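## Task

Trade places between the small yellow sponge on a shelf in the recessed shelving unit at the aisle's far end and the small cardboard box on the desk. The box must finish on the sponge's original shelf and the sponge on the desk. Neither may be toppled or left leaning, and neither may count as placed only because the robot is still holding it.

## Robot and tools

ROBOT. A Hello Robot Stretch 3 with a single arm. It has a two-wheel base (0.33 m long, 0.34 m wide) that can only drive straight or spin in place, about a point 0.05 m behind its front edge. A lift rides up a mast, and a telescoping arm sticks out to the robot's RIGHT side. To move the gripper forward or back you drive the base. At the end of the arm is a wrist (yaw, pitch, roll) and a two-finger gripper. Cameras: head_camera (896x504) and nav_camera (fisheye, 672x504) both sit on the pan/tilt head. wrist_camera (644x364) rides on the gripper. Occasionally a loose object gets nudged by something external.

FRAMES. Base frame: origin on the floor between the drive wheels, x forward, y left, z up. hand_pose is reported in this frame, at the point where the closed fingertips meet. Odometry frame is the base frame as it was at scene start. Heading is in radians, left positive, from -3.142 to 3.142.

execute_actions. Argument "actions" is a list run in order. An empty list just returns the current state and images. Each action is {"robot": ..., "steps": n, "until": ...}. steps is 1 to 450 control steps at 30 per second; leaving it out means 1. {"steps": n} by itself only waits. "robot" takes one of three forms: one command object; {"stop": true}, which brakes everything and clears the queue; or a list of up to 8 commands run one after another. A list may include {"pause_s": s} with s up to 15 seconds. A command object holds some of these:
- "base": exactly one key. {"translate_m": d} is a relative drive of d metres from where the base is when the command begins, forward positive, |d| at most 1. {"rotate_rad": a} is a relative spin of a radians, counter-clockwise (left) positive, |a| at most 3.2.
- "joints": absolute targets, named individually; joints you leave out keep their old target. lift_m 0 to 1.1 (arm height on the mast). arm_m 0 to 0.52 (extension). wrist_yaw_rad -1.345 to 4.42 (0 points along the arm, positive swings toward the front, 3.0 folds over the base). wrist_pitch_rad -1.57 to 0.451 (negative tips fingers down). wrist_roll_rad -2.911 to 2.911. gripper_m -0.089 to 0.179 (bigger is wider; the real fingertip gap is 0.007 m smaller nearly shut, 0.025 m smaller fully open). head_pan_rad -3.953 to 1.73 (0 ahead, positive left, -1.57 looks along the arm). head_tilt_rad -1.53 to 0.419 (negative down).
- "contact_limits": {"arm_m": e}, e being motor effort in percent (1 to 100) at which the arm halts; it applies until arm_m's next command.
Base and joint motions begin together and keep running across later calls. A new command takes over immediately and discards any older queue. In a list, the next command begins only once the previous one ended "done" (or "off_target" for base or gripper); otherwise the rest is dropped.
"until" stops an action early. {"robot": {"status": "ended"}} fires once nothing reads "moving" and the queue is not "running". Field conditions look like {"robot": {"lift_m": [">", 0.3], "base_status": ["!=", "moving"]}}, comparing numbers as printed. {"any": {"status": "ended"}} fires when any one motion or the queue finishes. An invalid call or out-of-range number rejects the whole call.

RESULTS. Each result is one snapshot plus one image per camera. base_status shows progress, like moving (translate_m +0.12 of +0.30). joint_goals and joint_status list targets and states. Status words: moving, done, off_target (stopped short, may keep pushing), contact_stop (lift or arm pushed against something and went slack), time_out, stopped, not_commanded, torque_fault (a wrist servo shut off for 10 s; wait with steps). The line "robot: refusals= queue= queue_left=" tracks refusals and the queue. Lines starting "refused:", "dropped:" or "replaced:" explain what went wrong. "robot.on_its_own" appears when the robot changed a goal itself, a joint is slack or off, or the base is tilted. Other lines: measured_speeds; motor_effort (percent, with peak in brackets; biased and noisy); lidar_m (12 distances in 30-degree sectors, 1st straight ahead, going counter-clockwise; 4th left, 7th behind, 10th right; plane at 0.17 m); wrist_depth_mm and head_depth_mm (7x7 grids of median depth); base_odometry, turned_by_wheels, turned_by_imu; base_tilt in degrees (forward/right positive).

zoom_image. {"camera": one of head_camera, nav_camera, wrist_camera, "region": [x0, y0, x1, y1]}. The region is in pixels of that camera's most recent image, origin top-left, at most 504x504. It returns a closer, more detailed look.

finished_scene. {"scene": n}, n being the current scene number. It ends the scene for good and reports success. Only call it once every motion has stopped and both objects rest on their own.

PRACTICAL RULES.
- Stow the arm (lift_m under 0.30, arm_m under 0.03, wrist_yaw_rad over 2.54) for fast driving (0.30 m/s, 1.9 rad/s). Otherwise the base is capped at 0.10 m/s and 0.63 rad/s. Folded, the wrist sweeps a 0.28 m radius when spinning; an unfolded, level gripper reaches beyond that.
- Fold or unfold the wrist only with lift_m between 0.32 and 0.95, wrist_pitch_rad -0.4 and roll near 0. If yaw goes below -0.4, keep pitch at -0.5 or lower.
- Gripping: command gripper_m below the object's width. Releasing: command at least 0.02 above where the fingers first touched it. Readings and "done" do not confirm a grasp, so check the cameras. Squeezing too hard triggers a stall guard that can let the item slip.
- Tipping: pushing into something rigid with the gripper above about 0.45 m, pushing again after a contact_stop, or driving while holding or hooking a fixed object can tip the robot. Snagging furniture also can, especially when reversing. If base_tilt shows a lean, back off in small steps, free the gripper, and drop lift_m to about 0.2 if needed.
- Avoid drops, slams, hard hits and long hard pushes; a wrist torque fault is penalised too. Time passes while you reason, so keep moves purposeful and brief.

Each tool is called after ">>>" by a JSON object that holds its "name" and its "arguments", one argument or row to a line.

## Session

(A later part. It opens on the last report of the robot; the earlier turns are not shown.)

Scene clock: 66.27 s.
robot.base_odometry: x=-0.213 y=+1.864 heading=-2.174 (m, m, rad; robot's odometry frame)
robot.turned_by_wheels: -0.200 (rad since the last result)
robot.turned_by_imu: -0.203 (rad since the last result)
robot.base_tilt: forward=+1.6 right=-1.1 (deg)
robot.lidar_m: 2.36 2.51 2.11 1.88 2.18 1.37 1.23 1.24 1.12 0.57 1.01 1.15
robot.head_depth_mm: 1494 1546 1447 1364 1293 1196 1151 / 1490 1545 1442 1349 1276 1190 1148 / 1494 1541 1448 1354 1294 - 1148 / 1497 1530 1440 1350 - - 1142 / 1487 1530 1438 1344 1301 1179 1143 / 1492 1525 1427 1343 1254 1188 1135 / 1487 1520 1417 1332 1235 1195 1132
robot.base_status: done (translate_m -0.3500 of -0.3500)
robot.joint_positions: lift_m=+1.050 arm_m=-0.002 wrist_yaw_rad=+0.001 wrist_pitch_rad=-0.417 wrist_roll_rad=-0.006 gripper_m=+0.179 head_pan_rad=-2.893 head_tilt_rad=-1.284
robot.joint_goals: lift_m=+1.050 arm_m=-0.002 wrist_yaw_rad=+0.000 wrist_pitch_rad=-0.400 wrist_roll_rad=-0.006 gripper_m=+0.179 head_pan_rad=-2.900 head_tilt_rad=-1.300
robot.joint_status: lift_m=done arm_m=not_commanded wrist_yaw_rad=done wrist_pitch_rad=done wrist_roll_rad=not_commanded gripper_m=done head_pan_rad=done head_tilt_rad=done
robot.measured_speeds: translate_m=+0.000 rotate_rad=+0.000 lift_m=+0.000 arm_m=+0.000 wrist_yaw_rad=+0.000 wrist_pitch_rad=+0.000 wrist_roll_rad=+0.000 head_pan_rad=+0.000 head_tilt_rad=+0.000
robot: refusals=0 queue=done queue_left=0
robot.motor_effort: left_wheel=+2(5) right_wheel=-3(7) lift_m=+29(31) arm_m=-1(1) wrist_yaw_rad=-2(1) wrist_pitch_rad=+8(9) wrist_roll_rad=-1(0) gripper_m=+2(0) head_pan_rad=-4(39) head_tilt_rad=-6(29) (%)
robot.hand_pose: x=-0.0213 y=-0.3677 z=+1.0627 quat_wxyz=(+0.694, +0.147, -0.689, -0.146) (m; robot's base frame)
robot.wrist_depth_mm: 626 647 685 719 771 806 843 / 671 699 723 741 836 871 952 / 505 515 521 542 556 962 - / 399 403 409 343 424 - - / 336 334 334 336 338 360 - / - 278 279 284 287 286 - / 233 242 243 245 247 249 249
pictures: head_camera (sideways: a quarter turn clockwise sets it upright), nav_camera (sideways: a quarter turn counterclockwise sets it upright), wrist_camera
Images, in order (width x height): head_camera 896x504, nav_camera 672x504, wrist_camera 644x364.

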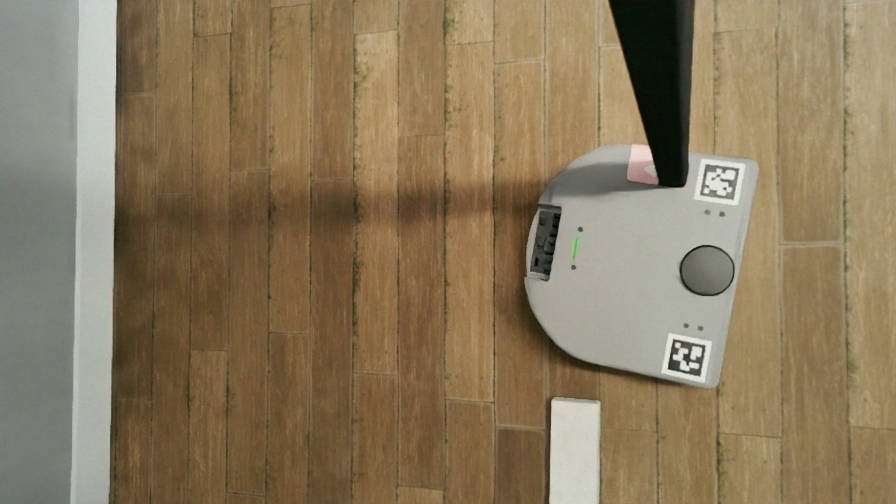

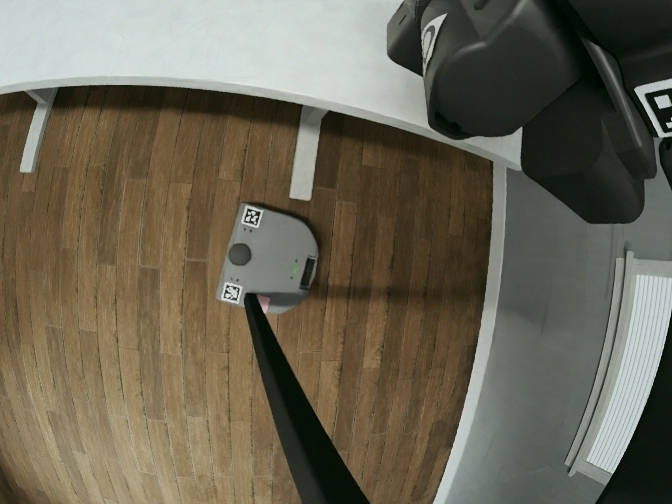

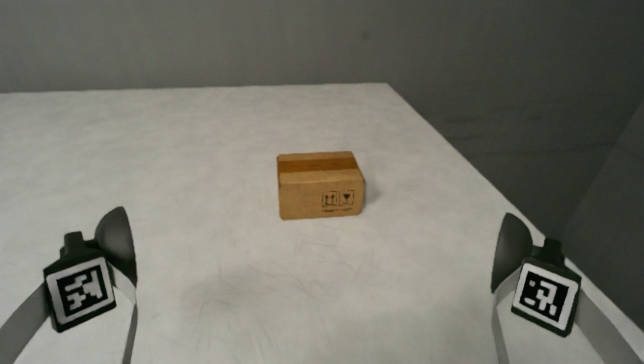

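>>> {"name": "execute_actions", "arguments": {
  "actions": [
    {"robot":[{"joints":{"arm_m":0.12,"head_pan_rad":-1.57,"head_tilt_rad":-0.6}},{"joints":{"lift_m":1.02}}],"steps":450,"until":{"robot":{"status":"ended"}}}
  ]
}}

Scene clock: 72.13 s.
robot.base_odometry: x=-0.213 y=+1.864 heading=-2.174 (m, m, rad; robot's odometry frame)
robot.turned_by_wheels: +0.000 (rad since the last result)
robot.turned_by_imu: -0.001 (rad since the last result)
robot.base_tilt: forward=+2.0 right=-1.1 (deg)
robot.lidar_m: 2.36 2.50 2.11 1.88 2.18 1.37 1.23 1.24 1.12 0.57 1.01 1.15
robot.head_depth_mm: 959 1025 - - 480 406 353 / 935 - - - 480 406 346 / 913 981 - - 467 407 346 / 889 964 - - 468 409 346 / 868 945 890 594 499 409 347 / 847 922 896 617 500 410 348 / 831 901 899 644 501 411 348
robot.base_status: done (translate_m -0.3500 of -0.3500)
robot.joint_positions: lift_m=+1.020 arm_m=+0.120 wrist_yaw_rad=+0.001 wrist_pitch_rad=-0.417 wrist_roll_rad=-0.006 gripper_m=+0.179 head_pan_rad=-1.577 head_tilt_rad=-0.606
robot.joint_goals: lift_m=+1.020 arm_m=+0.120 wrist_yaw_rad=+0.000 wrist_pitch_rad=-0.400 wrist_roll_rad=-0.006 gripper_m=+0.179 head_pan_rad=-1.570 head_tilt_rad=-0.600
robot.joint_status: lift_m=done arm_m=done wrist_yaw_rad=done wrist_pitch_rad=done wrist_roll_rad=not_commanded gripper_m=done head_pan_rad=done head_tilt_rad=done
robot.measured_speeds: translate_m=+0.000 rotate_rad=+0.000 lift_m=+0.000 arm_m=+0.000 wrist_yaw_rad=+0.000 wrist_pitch_rad=+0.000 wrist_roll_rad=+0.000 head_pan_rad=+0.000 head_tilt_rad=+0.000
robot: refusals=0 queue=done queue_left=0
robot.motor_effort: left_wheel=+2(2) right_wheel=-3(3) lift_m=+23(30) arm_m=+4(4) wrist_yaw_rad=-1(1) wrist_pitch_rad=+8(8) wrist_roll_rad=+0(1) gripper_m=+0(1) head_pan_rad=+3(45) head_tilt_rad=+2(25) (%)
robot.hand_pose: x=-0.0214 y=-0.4892 z=+1.0331 quat_wxyz=(+0.694, +0.147, -0.689, -0.146) (m; robot's base frame)
robot.wrist_depth_mm: 526 547 575 604 644 663 717 / 562 600 621 645 701 743 802 / 448 456 461 471 474 811 876 / 345 349 356 363 369 885 - / 290 289 291 222 298 310 - / - 242 242 233 250 248 271 / 203 209 212 214 216 217 218
pictures: head_camera (sideways: a quarter turn clockwise sets it upright), nav_camera (sideways: a quarter turn counterclockwise sets it upright), wrist_camera
Images, in order (width x height): head_camera 896x504, nav_camera 672x504, wrist_camera 644x364.

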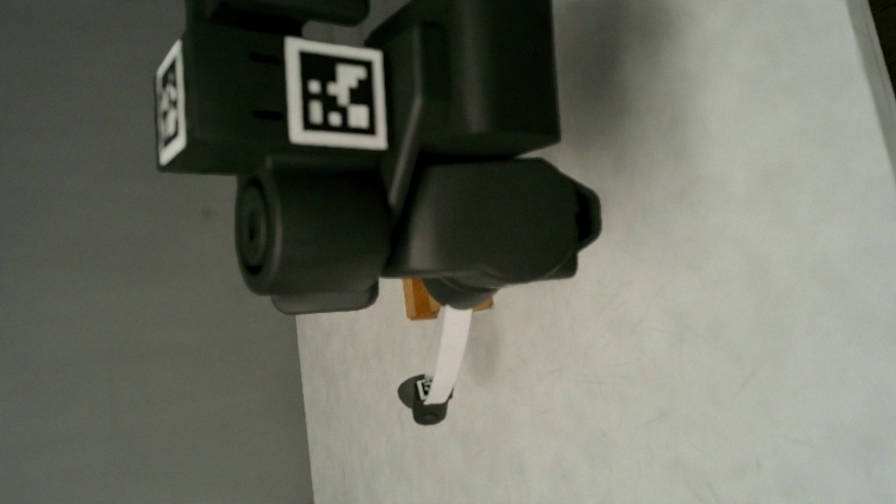

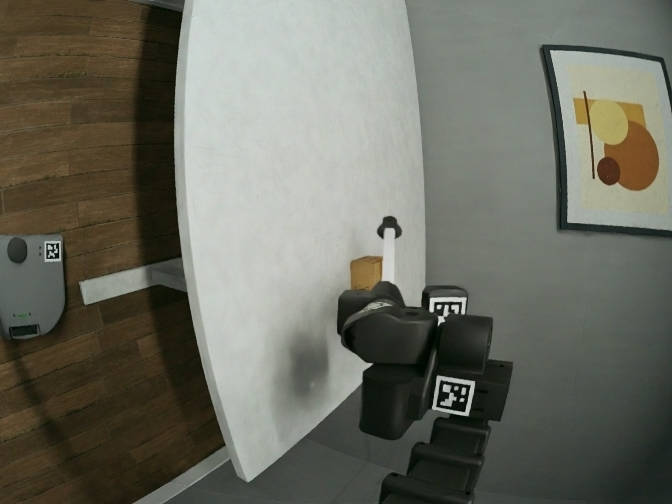

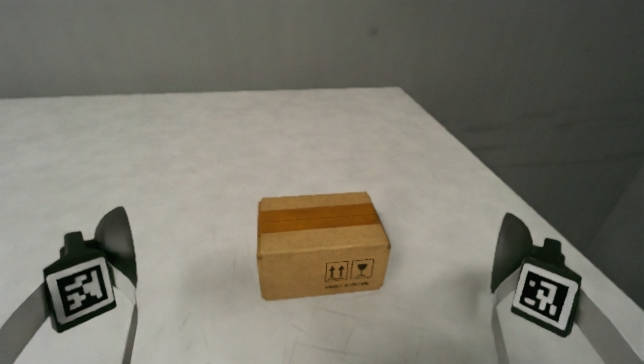

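>>> {"name": "execute_actions", "arguments": {
  "actions": [
    {"robot":[{"joints":{"lift_m":0.99}},{"joints":{"arm_m":0.20}}],"steps":450,"until":{"robot":{"status":"ended"}}}
  ]
}}

Scene clock: 76.03 s.
robot.base_odometry: x=-0.213 y=+1.864 heading=-2.174 (m, m, rad; robot's odometry frame)
robot.turned_by_wheels: +0.000 (rad since the last result)
robot.turned_by_imu: -0.001 (rad since the last result)
robot.base_tilt: forward=+1.8 right=-1.2 (deg)
robot.lidar_m: 2.36 2.50 2.10 1.88 2.18 1.37 1.23 1.24 1.12 0.57 1.01 1.15
robot.head_depth_mm: 959 1043 - 586 494 405 352 / 934 1006 - - 495 406 345 / 910 981 - - 497 408 346 / 890 972 - - 497 407 346 / 867 946 893 594 499 409 347 / 851 921 899 629 500 410 347 / 828 901 899 644 501 411 349
robot.base_status: done (translate_m -0.3500 of -0.3500)
robot.joint_positions: lift_m=+0.990 arm_m=+0.200 wrist_yaw_rad=+0.001 wrist_pitch_rad=-0.417 wrist_roll_rad=-0.006 gripper_m=+0.179 head_pan_rad=-1.577 head_tilt_rad=-0.606
robot.joint_goals: lift_m=+0.990 arm_m=+0.200 wrist_yaw_rad=+0.000 wrist_pitch_rad=-0.400 wrist_roll_rad=-0.006 gripper_m=+0.179 head_pan_rad=-1.570 head_tilt_rad=-0.600
robot.joint_status: lift_m=done arm_m=done wrist_yaw_rad=done wrist_pitch_rad=done wrist_roll_rad=not_commanded gripper_m=done head_pan_rad=done head_tilt_rad=done
robot.measured_speeds: translate_m=+0.000 rotate_rad=+0.000 lift_m=+0.000 arm_m=+0.000 wrist_yaw_rad=+0.000 wrist_pitch_rad=+0.000 wrist_roll_rad=+0.000 head_pan_rad=+0.000 head_tilt_rad=+0.000
robot: refusals=0 queue=done queue_left=0
robot.motor_effort: left_wheel=+2(2) right_wheel=-3(3) lift_m=+23(23) arm_m=+4(4) wrist_yaw_rad=-1(1) wrist_pitch_rad=+8(9) wrist_roll_rad=-1(1) gripper_m=+0(1) head_pan_rad=+4(4) head_tilt_rad=+2(2) (%)
robot.hand_pose: x=-0.0214 y=-0.5692 z=+1.0031 quat_wxyz=(+0.694, +0.147, -0.689, -0.146) (m; robot's base frame)
robot.wrist_depth_mm: 463 490 516 535 561 586 628 / 490 519 543 548 595 652 688 / 384 386 391 401 412 721 772 / 297 299 302 310 311 320 857 / 248 245 247 251 254 259 974 / - 206 160 151 162 211 218 / 173 179 137 133 139 185 185
pictures: head_camera (sideways: a quarter turn clockwise sets it upright), nav_camera (sideways: a quarter turn counterclockwise sets it upright), wrist_camera
Images, in order (width x height): head_camera 896x504, nav_camera 672x504, wrist_camera 644x364.

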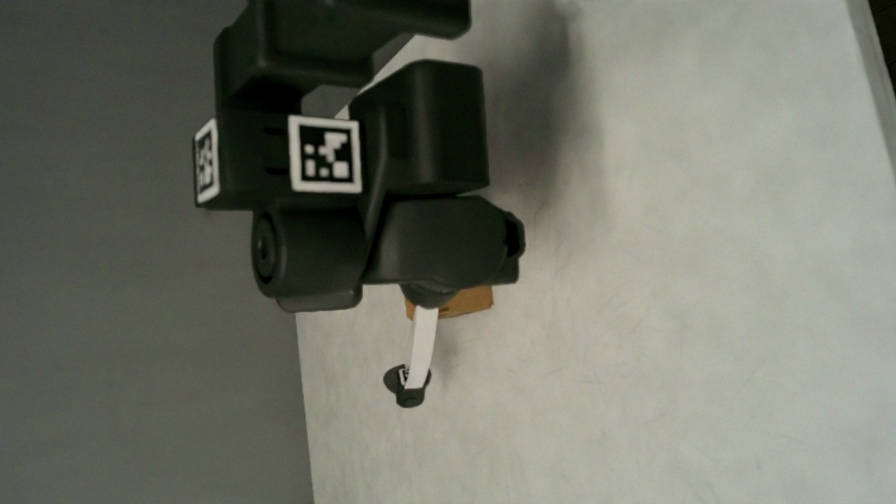

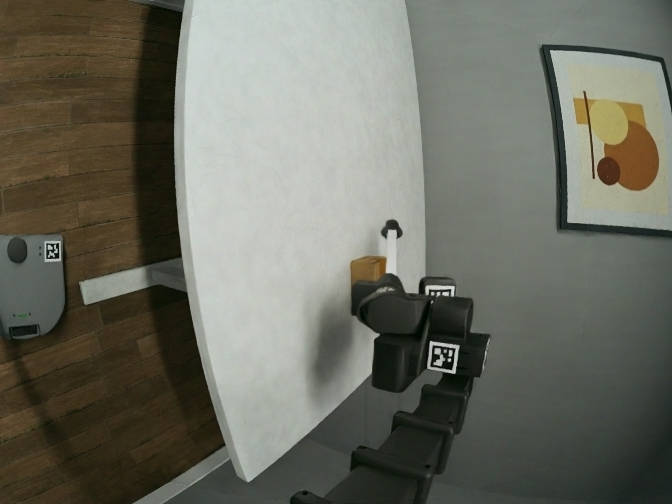

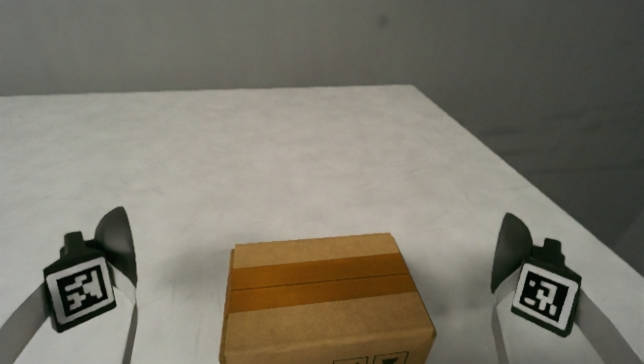

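>>> {"name": "execute_actions", "arguments": {
  "actions": [
    {"robot":[{"joints":{"lift_m":0.947,"arm_m":0.21}},{"joints":{"gripper_m":0.04}},{"pause_s":0.5},{"joints":{"lift_m":1.0}}],"steps":450,"until":{"robot":{"status":"ended"}}}
  ]
}}

Scene clock: 82.63 s.
robot.base_odometry: x=-0.213 y=+1.864 heading=-2.174 (m, m, rad; robot's odometry frame)
robot.turned_by_wheels: +0.000 (rad since the last result)
robot.turned_by_imu: -0.002 (rad since the last result)
robot.base_tilt: forward=+1.8 right=-1.1 (deg)
robot.lidar_m: 2.35 2.50 2.10 1.88 2.18 1.37 1.24 1.24 1.12 0.56 1.01 1.15
robot.head_depth_mm: 960 1031 - 607 494 406 352 / 936 996 - 587 495 407 345 / 912 965 - 589 496 407 346 / 890 960 - - 498 408 347 / 866 947 845 615 499 409 347 / 848 920 896 641 499 410 348 / 830 902 898 643 502 411 348
robot.base_status: done (translate_m -0.3500 of -0.3500)
robot.joint_positions: lift_m=+1.000 arm_m=+0.210 wrist_yaw_rad=+0.001 wrist_pitch_rad=-0.418 wrist_roll_rad=-0.006 gripper_m=+0.048 head_pan_rad=-1.577 head_tilt_rad=-0.606
robot.joint_goals: lift_m=+1.000 arm_m=+0.210 wrist_yaw_rad=+0.000 wrist_pitch_rad=-0.400 wrist_roll_rad=-0.006 gripper_m=+0.047 head_pan_rad=-1.570 head_tilt_rad=-0.600
robot.joint_status: lift_m=done arm_m=done wrist_yaw_rad=done wrist_pitch_rad=done wrist_roll_rad=not_commanded gripper_m=done head_pan_rad=done head_tilt_rad=done
robot.measured_speeds: translate_m=+0.000 rotate_rad=+0.000 lift_m=+0.000 arm_m=+0.000 wrist_yaw_rad=+0.000 wrist_pitch_rad=+0.000 wrist_roll_rad=+0.000 head_pan_rad=+0.000 head_tilt_rad=+0.000
robot: refusals=0 queue=done queue_left=0
robot.on_its_own: gripper_m is held at +0.047, not at your +0.040, by its stall guard, which is still easing
robot.motor_effort: left_wheel=+2(2) right_wheel=-3(3) lift_m=+30(33) arm_m=+4(3) wrist_yaw_rad=-1(1) wrist_pitch_rad=+9(10) wrist_roll_rad=+0(1) gripper_m=-33(98) head_pan_rad=+3(2) head_tilt_rad=+2(2) (%)
robot.hand_pose: x=-0.0214 y=-0.5791 z=+1.0124 quat_wxyz=(+0.694, +0.148, -0.689, -0.147) (m; robot's base frame)
robot.wrist_depth_mm: 460 471 500 529 550 572 608 / 497 521 535 547 594 647 680 / 400 398 417 424 433 698 768 / 308 314 319 324 331 351 891 / 254 265 125 127 133 279 - / 216 - 103 104 106 - 227 / - 188 102 107 115 194 196
pictures: head_camera (sideways: a quarter turn clockwise sets it upright), nav_camera (sideways: a quarter turn counterclockwise sets it upright), wrist_camera
Images, in order (width x height): head_camera 896x504, nav_camera 672x504, wrist_camera 644x364.

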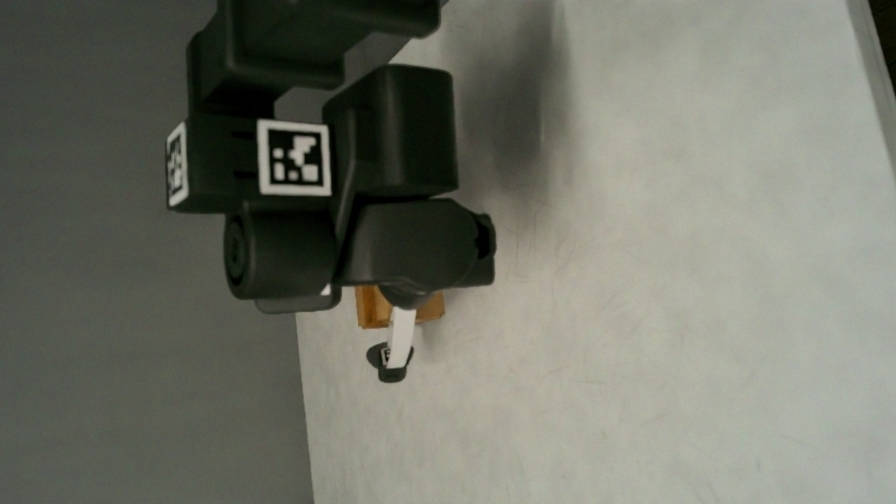

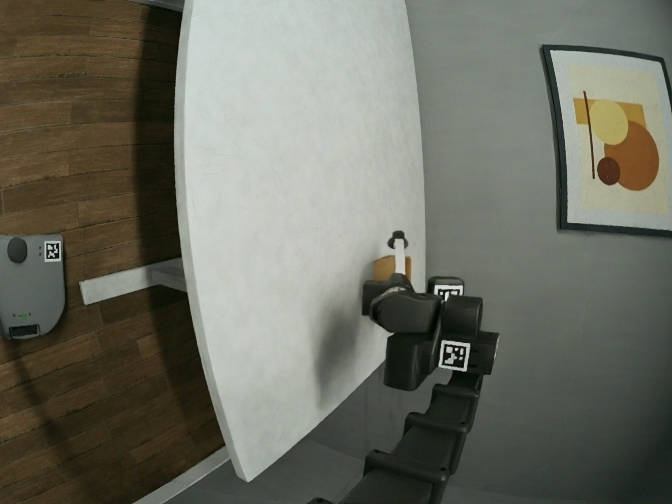

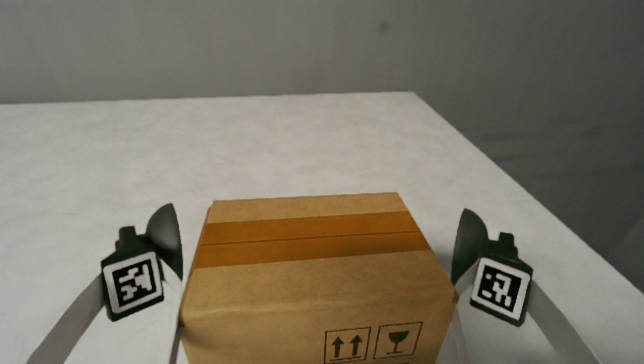

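>>> {"name": "execute_actions", "arguments": {
  "actions": [
    {"robot":[{"joints":{"lift_m":1.04}},{"joints":{"arm_m":0,"head_pan_rad":0,"head_tilt_rad":-0.5}},{"base":{"translate_m":0.35}},{"base":{"rotate_rad":1.8}},{"base":{"translate_m":0.7}}],"steps":450,"until":{"robot":{"status":"ended"}}},
    {"steps":300,"until":{"robot":{"status":"ended"}}}
  ]
}}

Scene clock: 106.80 s.
robot.base_odometry: x=+0.241 y=+1.321 heading=-0.374 (m, m, rad; robot's odometry frame)
robot.turned_by_wheels: +1.800 (rad since the last result)
robot.turned_by_imu: +1.785 (rad since the last result)
robot.base_tilt: forward=+1.9 right=-0.9 (deg)
robot.lidar_m: 1.24 1.31 1.58 1.54 1.62 1.27 1.64 1.38 2.24 2.17 2.32 1.40
robot.head_depth_mm: 1946 2073 2083 2370 1994 1683 1402 / 2770 2934 3048 2775 2151 1680 1398 / 2737 2998 3240 2896 2135 1689 1405 / 2714 2887 1270 1400 1545 1641 1403 / 1065 1143 1242 1355 1494 1614 1410 / 1062 1141 1233 1349 1492 1609 1419 / 1058 1136 1232 1347 1952 1665 1415
robot.base_status: done (translate_m +0.7000 of +0.7000)
robot.joint_positions: lift_m=+1.040 arm_m=+0.000 wrist_yaw_rad=+0.000 wrist_pitch_rad=-0.419 wrist_roll_rad=-0.006 gripper_m=+0.085 head_pan_rad=-0.007 head_tilt_rad=-0.507
robot.joint_goals: lift_m=+1.040 arm_m=+0.000 wrist_yaw_rad=+0.000 wrist_pitch_rad=-0.400 wrist_roll_rad=-0.006 gripper_m=+0.084 head_pan_rad=+0.000 head_tilt_rad=-0.500
robot.joint_status: lift_m=done arm_m=done wrist_yaw_rad=done wrist_pitch_rad=done wrist_roll_rad=not_commanded gripper_m=done head_pan_rad=done head_tilt_rad=done
robot.measured_speeds: translate_m=+0.000 rotate_rad=+0.000 lift_m=+0.000 arm_m=+0.000 wrist_yaw_rad=+0.000 wrist_pitch_rad=+0.000 wrist_roll_rad=+0.000 head_pan_rad=+0.000 head_tilt_rad=+0.000
robot: refusals=0 queue=done queue_left=0
robot.on_its_own: gripper_m is held at +0.084, not at your +0.040, by its stall guard, which is not easing now
robot.motor_effort: left_wheel=-3(7) right_wheel=+1(7) lift_m=+31(31) arm_m=-5(5) wrist_yaw_rad=+0(1) wrist_pitch_rad=+9(10) wrist_roll_rad=-1(0) gripper_m=-21(32) head_pan_rad=+4(49) head_tilt_rad=+3(11) (%)
robot.hand_pose: x=-0.0215 y=-0.3695 z=+1.0523 quat_wxyz=(+0.694, +0.148, -0.689, -0.147) (m; robot's base frame)
robot.wrist_depth_mm: - - - - - - - / - - - - - - - / - - - - - - - / - - - - - - - / - - 126 127 134 - - / - - 104 104 106 - - / - - 101 107 114 - -
pictures: head_camera (sideways: a quarter turn clockwise sets it upright), nav_camera (sideways: a quarter turn counterclockwise sets it upright), wrist_camera
Images, in order (width x height): head_camera 896x504, nav_camera 672x504, wrist_camera 644x364.

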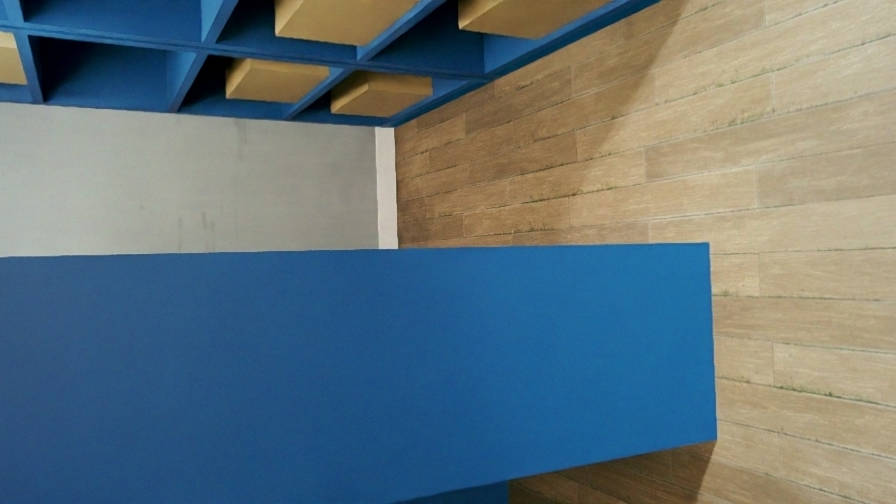

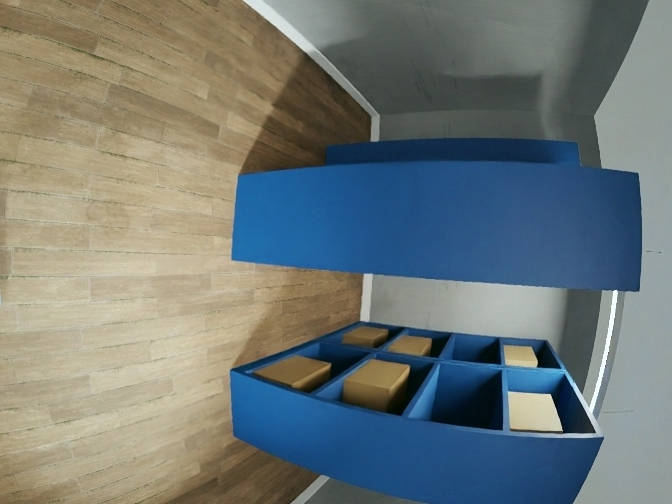

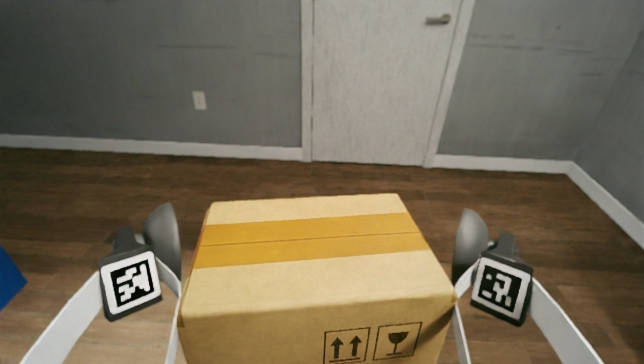

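>>> {"name": "execute_actions", "arguments": {
  "actions": [
    {"robot":[{"base":{"rotate_rad":-0.5},"joints":{"wrist_yaw_rad":1.6,"lift_m":0.9,"head_tilt_rad":-0.9}},{"base":{"translate_m":0.52}},{"base":{"rotate_rad":0.5}},{"base":{"translate_m":0.2}}],"steps":450,"until":{"robot":{"status":"ended"}}},
    {"steps":300,"until":{"robot":{"status":"ended"}}}
  ]
}}

Scene clock: 127.03 s.
robot.base_odometry: x=+0.761 y=+0.849 heading=-0.374 (m, m, rad; robot's odometry frame)
robot.turned_by_wheels: +0.000 (rad since the last result)
robot.turned_by_imu: +0.001 (rad since the last result)
robot.base_tilt: forward=+1.8 right=-1.1 (deg)
robot.lidar_m: 0.61 0.61 1.79 1.75 1.85 1.97 1.93 2.44 2.02 1.99 0.77 0.72
robot.head_depth_mm: 1354 1374 1690 1407 1397 338 1132 / 1961 2048 1929 1695 1485 1239 1151 / 2315 2492 2059 1718 1491 1283 1171 / 2298 2484 2060 1726 1485 1311 1166 / 2284 2472 1998 1680 1476 1305 1169 / 1357 1438 1218 1070 1101 1263 1168 / 720 1328 700 803 1010 1264 1165
robot.base_status: done (translate_m +0.2000 of +0.2000)
robot.joint_positions: lift_m=+0.900 arm_m=+0.000 wrist_yaw_rad=+1.599 wrist_pitch_rad=-0.419 wrist_roll_rad=-0.006 gripper_m=+0.085 head_pan_rad=-0.007 head_tilt_rad=-0.889
robot.joint_goals: lift_m=+0.900 arm_m=+0.000 wrist_yaw_rad=+1.600 wrist_pitch_rad=-0.400 wrist_roll_rad=-0.006 gripper_m=+0.084 head_pan_rad=+0.000 head_tilt_rad=-0.900
robot.joint_status: lift_m=done arm_m=done wrist_yaw_rad=done wrist_pitch_rad=done wrist_roll_rad=not_commanded gripper_m=done head_pan_rad=done head_tilt_rad=done
robot.measured_speeds: translate_m=+0.000 rotate_rad=+0.000 lift_m=+0.000 arm_m=+0.000 wrist_yaw_rad=+0.000 wrist_pitch_rad=+0.000 wrist_roll_rad=+0.000 head_pan_rad=+0.000 head_tilt_rad=+0.000
robot: refusals=0 queue=done queue_left=0
robot.on_its_own: gripper_m is held at +0.084, not at your +0.040, by its stall guard, which is not easing now
robot.motor_effort: left_wheel=-3(6) right_wheel=+1(4) lift_m=+24(31) arm_m=-3(4) wrist_yaw_rad=+1(2) wrist_pitch_rad=+10(10) wrist_roll_rad=-1(1) gripper_m=-19(20) head_pan_rad=+3(3) head_tilt_rad=-4(23) (%)
robot.hand_pose: x=+0.2028 y=-0.1391 z=+0.9125 quat_wxyz=(+0.589, +0.597, -0.375, +0.395) (m; robot's base frame)
robot.wrist_depth_mm: 470 495 - - - - 421 / 522 533 - - - 834 455 / 566 572 - - - 838 494 / 638 625 926 - - 573 558 / 742 699 126 127 134 613 607 / 863 - 103 104 106 - 698 / - 988 101 107 114 821 778
pictures: head_camera (sideways: a quarter turn clockwise sets it upright), nav_camera (sideways: a quarter turn counterclockwise sets it upright), wrist_camera
Images, in order (width x height): head_camera 896x504, nav_camera 672x504, wrist_camera 644x364.

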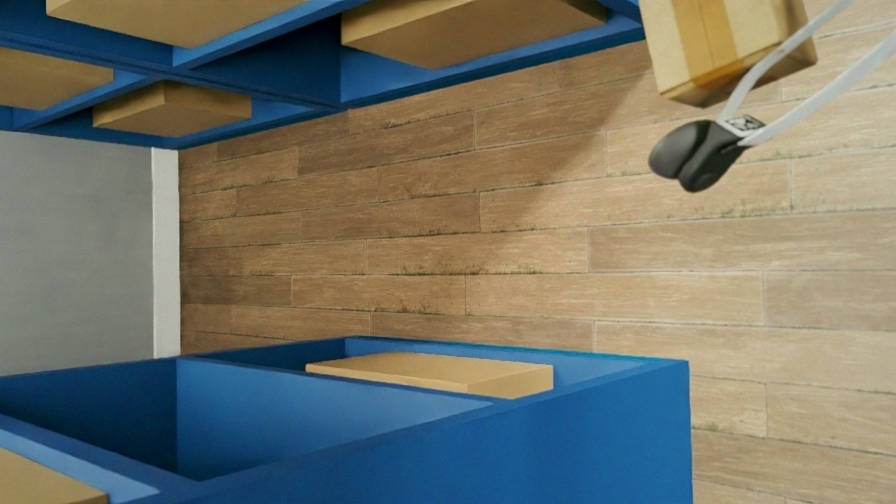

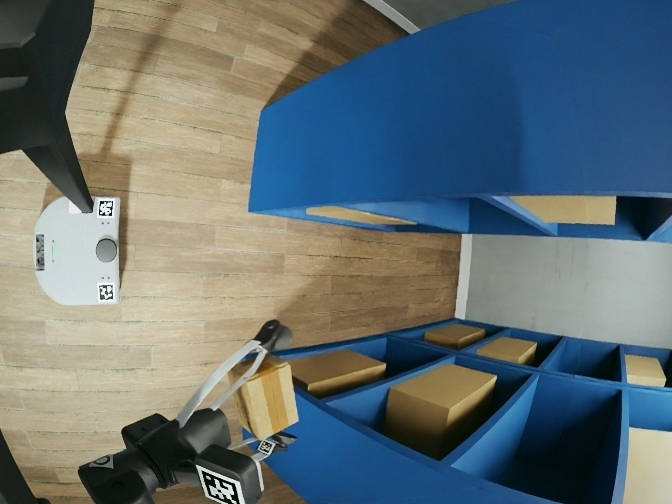

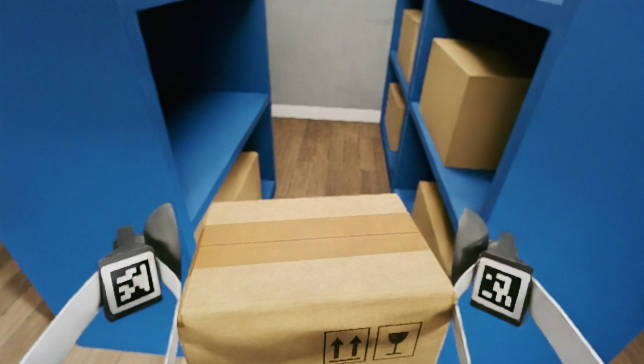

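>>> {"name": "execute_actions", "arguments": {
  "actions": [
    {"robot":{"base":{"translate_m":1.0},"joints":{"head_pan_rad":0.7,"head_tilt_rad":-0.6}},"steps":450,"until":{"robot":{"status":"ended"}}}
  ]
}}

Scene clock: 140.43 s.
robot.base_odometry: x=+1.692 y=+0.485 heading=-0.373 (m, m, rad; robot's odometry frame)
robot.turned_by_wheels: +0.001 (rad since the last result)
robot.turned_by_imu: +1.293 (rad since the last result)
robot.base_tilt: forward=+2.0 right=-0.9 (deg)
robot.lidar_m: 0.34 0.15 2.88 2.57 2.97 2.36 0.54 0.56 0.67 1.31 0.18 0.18
robot.head_depth_mm: - - 378 496 440 361 306 / - - - - 338 343 306 / - - - - - - - / - - - - - - - / - - - - - - - / - - - - - - - / - - - - - - -
robot.base_status: off_target (translate_m +0.9997 of +1.0000)
robot.joint_positions: lift_m=+0.900 arm_m=+0.000 wrist_yaw_rad=+1.608 wrist_pitch_rad=-0.486 wrist_roll_rad=-0.030 gripper_m=+0.085 head_pan_rad=+0.694 head_tilt_rad=-0.600
robot.joint_goals: lift_m=+0.900 arm_m=+0.000 wrist_yaw_rad=+1.600 wrist_pitch_rad=-0.400 wrist_roll_rad=-0.030 gripper_m=+0.084 head_pan_rad=+0.700 head_tilt_rad=-0.600
robot.joint_status: lift_m=done arm_m=done wrist_yaw_rad=done wrist_pitch_rad=done wrist_roll_rad=not_commanded gripper_m=done head_pan_rad=done head_tilt_rad=done
robot.measured_speeds: translate_m=+0.000 rotate_rad=+0.000 lift_m=+0.000 arm_m=+0.000 wrist_yaw_rad=+0.000 wrist_pitch_rad=+0.000 wrist_roll_rad=+0.000 head_pan_rad=+0.000 head_tilt_rad=+0.000
robot: refusals=0 queue=done queue_left=0
robot.on_its_own: gripper_m is held at +0.084, not at your +0.040, by its stall guard, which is not easing now; left_wheel is at rest, and its effort (+37) is outside its rest range (-18 to +18); wrist_pitch_rad is at rest, and its effort (+43) is outside its rest range (-20 to +32)
robot.motor_effort: left_wheel=+37(83) right_wheel=+18(27) lift_m=+28(29) arm_m=-3(4) wrist_yaw_rad=-9(15) wrist_pitch_rad=+43(48) wrist_roll_rad=+12(15) gripper_m=-20(19) head_pan_rad=+2(41) head_tilt_rad=+0(18) (%)
robot.hand_pose: x=+0.1938 y=-0.1372 z=+0.8977 quat_wxyz=(+0.604, +0.606, -0.344, +0.385) (m; robot's base frame)
robot.wrist_depth_mm: - - - - - - - / - - - - - - 46 / - - - - 46 48 51 / - - 47 48 51 55 58 / - 47 48 49 50 51 52 / - - - - - - 46 / - - - - - 48 52
pictures: head_camera (sideways: a quarter turn clockwise sets it upright), nav_camera (sideways: a quarter turn counterclockwise sets it upright), wrist_camera
Images, in order (width x height): head_camera 896x504, nav_camera 672x504, wrist_camera 644x364.

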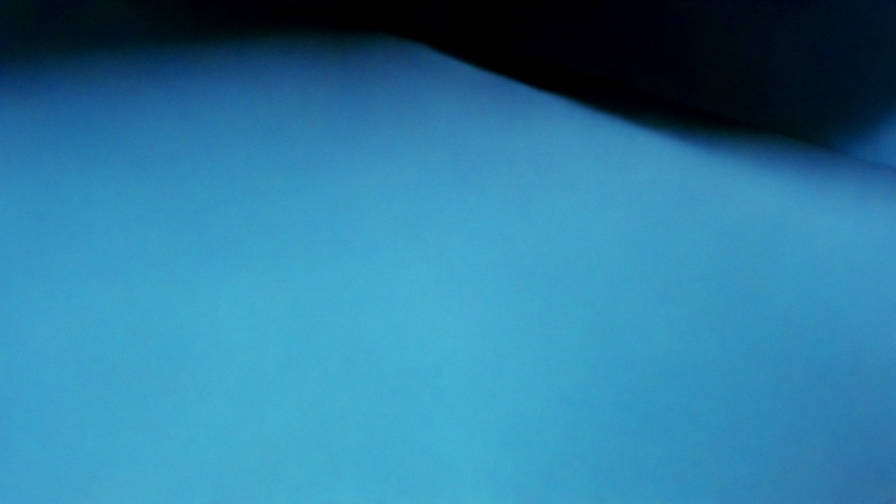

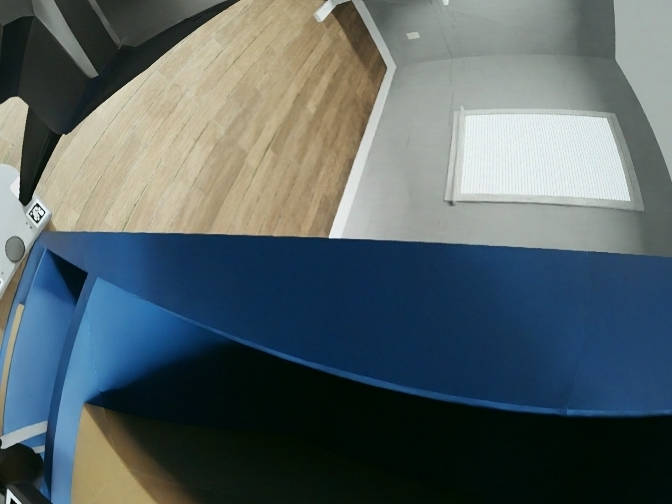

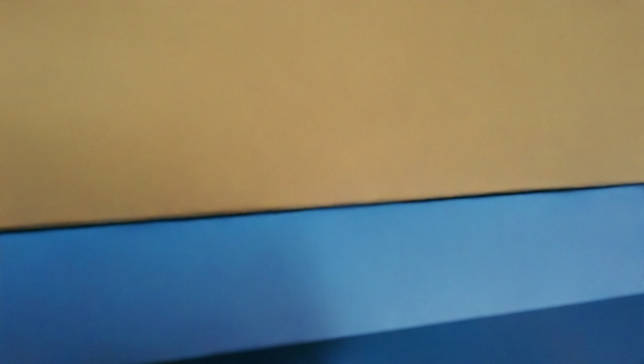

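>>> {"name": "execute_actions", "arguments": {
  "actions": [
    {"robot":{"base":{"translate_m":-0.15},"joints":{"head_pan_rad":-0.3,"head_tilt_rad":-1.2}},"steps":150,"until":{"robot":{"status":"ended"}}}
  ]
}}

Scene clock: 144.87 s.
robot.base_odometry: x=+1.552 y=+0.540 heading=-0.374 (m, m, rad; robot's odometry frame)
robot.turned_by_wheels: -0.001 (rad since the last result)
robot.turned_by_imu: -0.003 (rad since the last result)
robot.base_tilt: forward=+2.0 right=-0.9 (deg)
robot.lidar_m: 0.41 0.22 2.14 2.58 2.95 2.21 0.39 0.42 0.49 0.90 0.43 0.30
robot.head_depth_mm: 342 403 899 1147 - 1204 1137 / 313 369 884 365 1294 1215 1147 / 299 353 873 365 1263 1221 - / - 326 848 802 1173 1216 - / - 304 343 805 771 1195 - / - 297 329 805 746 1184 1126 / - 345 327 779 561 1201 1121
robot.base_status: done (translate_m -0.1500 of -0.1500)
robot.joint_positions: lift_m=+0.900 arm_m=+0.000 wrist_yaw_rad=+1.600 wrist_pitch_rad=-0.429 wrist_roll_rad=-0.010 gripper_m=+0.085 head_pan_rad=-0.293 head_tilt_rad=-1.185
robot.joint_goals: lift_m=+0.900 arm_m=+0.000 wrist_yaw_rad=+1.600 wrist_pitch_rad=-0.400 wrist_roll_rad=-0.010 gripper_m=+0.084 head_pan_rad=-0.300 head_tilt_rad=-1.200
robot.joint_status: lift_m=done arm_m=done wrist_yaw_rad=done wrist_pitch_rad=done wrist_roll_rad=not_commanded gripper_m=done head_pan_rad=done head_tilt_rad=done
robot.measured_speeds: translate_m=+0.000 rotate_rad=+0.000 lift_m=+0.000 arm_m=+0.000 wrist_yaw_rad=+0.000 wrist_pitch_rad=+0.000 wrist_roll_rad=+0.000 head_pan_rad=+0.000 head_tilt_rad=+0.000
robot: refusals=0 queue=done queue_left=0
robot.on_its_own: gripper_m is held at +0.084, not at your +0.040, by its stall guard, which is not easing now
robot.motor_effort: left_wheel=+0(37) right_wheel=-1(18) lift_m=+31(31) arm_m=-2(2) wrist_yaw_rad=+0(9) wrist_pitch_rad=+14(43) wrist_roll_rad=+1(12) gripper_m=-20(20) head_pan_rad=-3(48) head_tilt_rad=-5(29) (%)
robot.hand_pose: x=+0.2016 y=-0.1387 z=+0.9101 quat_wxyz=(+0.591, +0.598, -0.370, +0.394) (m; robot's base frame)
robot.wrist_depth_mm: 200 155 162 170 179 189 199 / 147 152 158 165 175 185 196 / 158 392 646 703 727 778 650 / 286 465 711 753 797 832 657 / 280 375 126 128 137 766 665 / 271 - 104 104 106 - 603 / 272 417 101 107 114 525 535
pictures: head_camera (sideways: a quarter turn clockwise sets it upright), nav_camera (sideways: a quarter turn counterclockwise sets it upright), wrist_camera
Images, in order (width x height): head_camera 896x504, nav_camera 672x504, wrist_camera 644x364.

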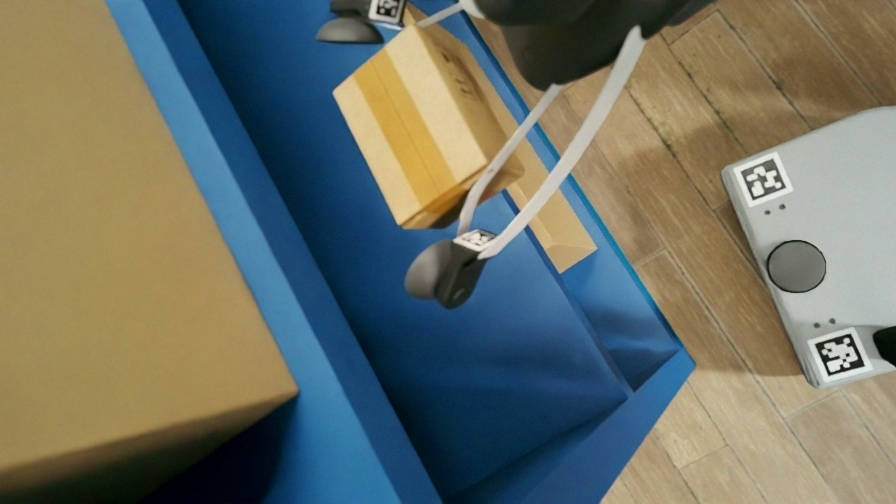

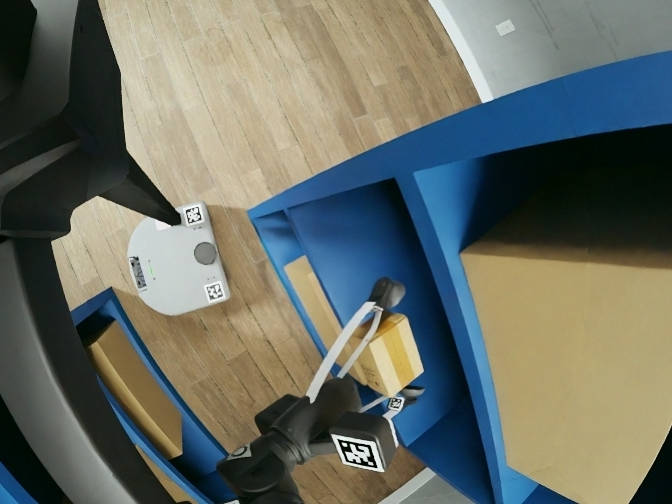

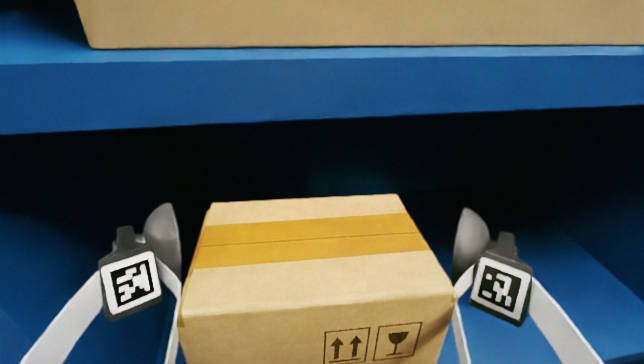

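>>> {"name": "execute_actions", "arguments": {
  "actions": [
    {"robot":[{"base":{"translate_m":-0.05},"joints":{"wrist_yaw_rad":2.3}},{"base":{"rotate_rad":-0.65}}],"steps":250,"until":{"robot":{"status":"ended"}}}
  ]
}}

Scene clock: 153.27 s.
robot.base_odometry: x=+1.506 y=+0.558 heading=-1.023 (m, m, rad; robot's odometry frame)
robot.turned_by_wheels: -0.650 (rad since the last result)
robot.turned_by_imu: -0.646 (rad since the last result)
robot.base_tilt: forward=+1.8 right=-1.0 (deg)
robot.lidar_m: 0.34 0.35 0.26 2.05 2.95 2.52 2.30 0.34 0.34 0.41 0.89 0.65
robot.head_depth_mm: 1814 1702 1540 1416 1339 - 1078 / 1844 1692 1540 1411 1335 - 1136 / 1863 1684 1533 1418 1297 1219 - / 955 1157 1453 1424 337 1198 - / 972 964 922 1138 328 1170 - / 1015 960 877 826 957 1164 1130 / 430 961 875 805 760 1107 1125
robot.base_status: done (rotate_rad -0.6499 of -0.6500)
robot.joint_positions: lift_m=+0.900 arm_m=+0.000 wrist_yaw_rad=+2.299 wrist_pitch_rad=-0.428 wrist_roll_rad=-0.009 gripper_m=+0.085 head_pan_rad=-0.293 head_tilt_rad=-1.186
robot.joint_goals: lift_m=+0.900 arm_m=+0.000 wrist_yaw_rad=+2.300 wrist_pitch_rad=-0.400 wrist_roll_rad=-0.009 gripper_m=+0.084 head_pan_rad=-0.300 head_tilt_rad=-1.200
robot.joint_status: lift_m=done arm_m=done wrist_yaw_rad=done wrist_pitch_rad=done wrist_roll_rad=not_commanded gripper_m=done head_pan_rad=done head_tilt_rad=done
robot.measured_speeds: translate_m=+0.000 rotate_rad=+0.000 lift_m=+0.000 arm_m=+0.000 wrist_yaw_rad=+0.000 wrist_pitch_rad=+0.000 wrist_roll_rad=+0.000 head_pan_rad=+0.000 head_tilt_rad=+0.000
robot: refusals=0 queue=done queue_left=0
robot.on_its_own: gripper_m is held at +0.084, not at your +0.040, by its stall guard, which is not easing now
robot.motor_effort: left_wheel=+2(6) right_wheel=-4(7) lift_m=+31(31) arm_m=-2(3) wrist_yaw_rad=+1(2) wrist_pitch_rad=+14(14) wrist_roll_rad=+1(2) gripper_m=-20(20) head_pan_rad=-3(3) head_tilt_rad=-5(5) (%)
robot.hand_pose: x=+0.1453 y=+0.0032 z=+0.9102 quat_wxyz=(+0.421, +0.689, -0.143, +0.572) (m; robot's base frame)
robot.wrist_depth_mm: - 247 257 268 282 292 304 / - 271 617 744 781 811 701 / - 308 733 817 865 894 741 / - 344 556 860 855 893 737 / - - 127 128 138 749 725 / - - 104 105 106 - 620 / - - 101 107 114 712 784
pictures: head_camera (sideways: a quarter turn clockwise sets it upright), nav_camera (sideways: a quarter turn counterclockwise sets it upright), wrist_camera
Images, in order (width x height): head_camera 896x504, nav_camera 672x504, wrist_camera 644x364.

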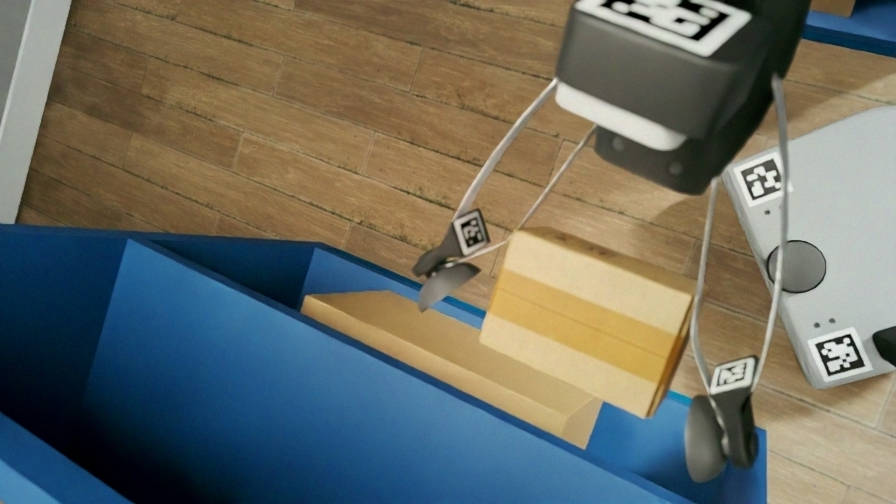

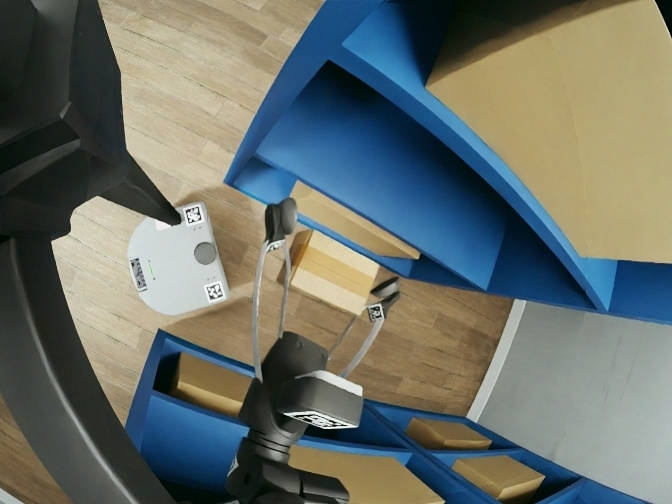

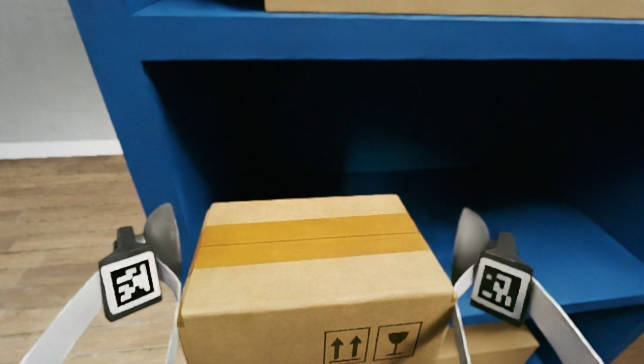

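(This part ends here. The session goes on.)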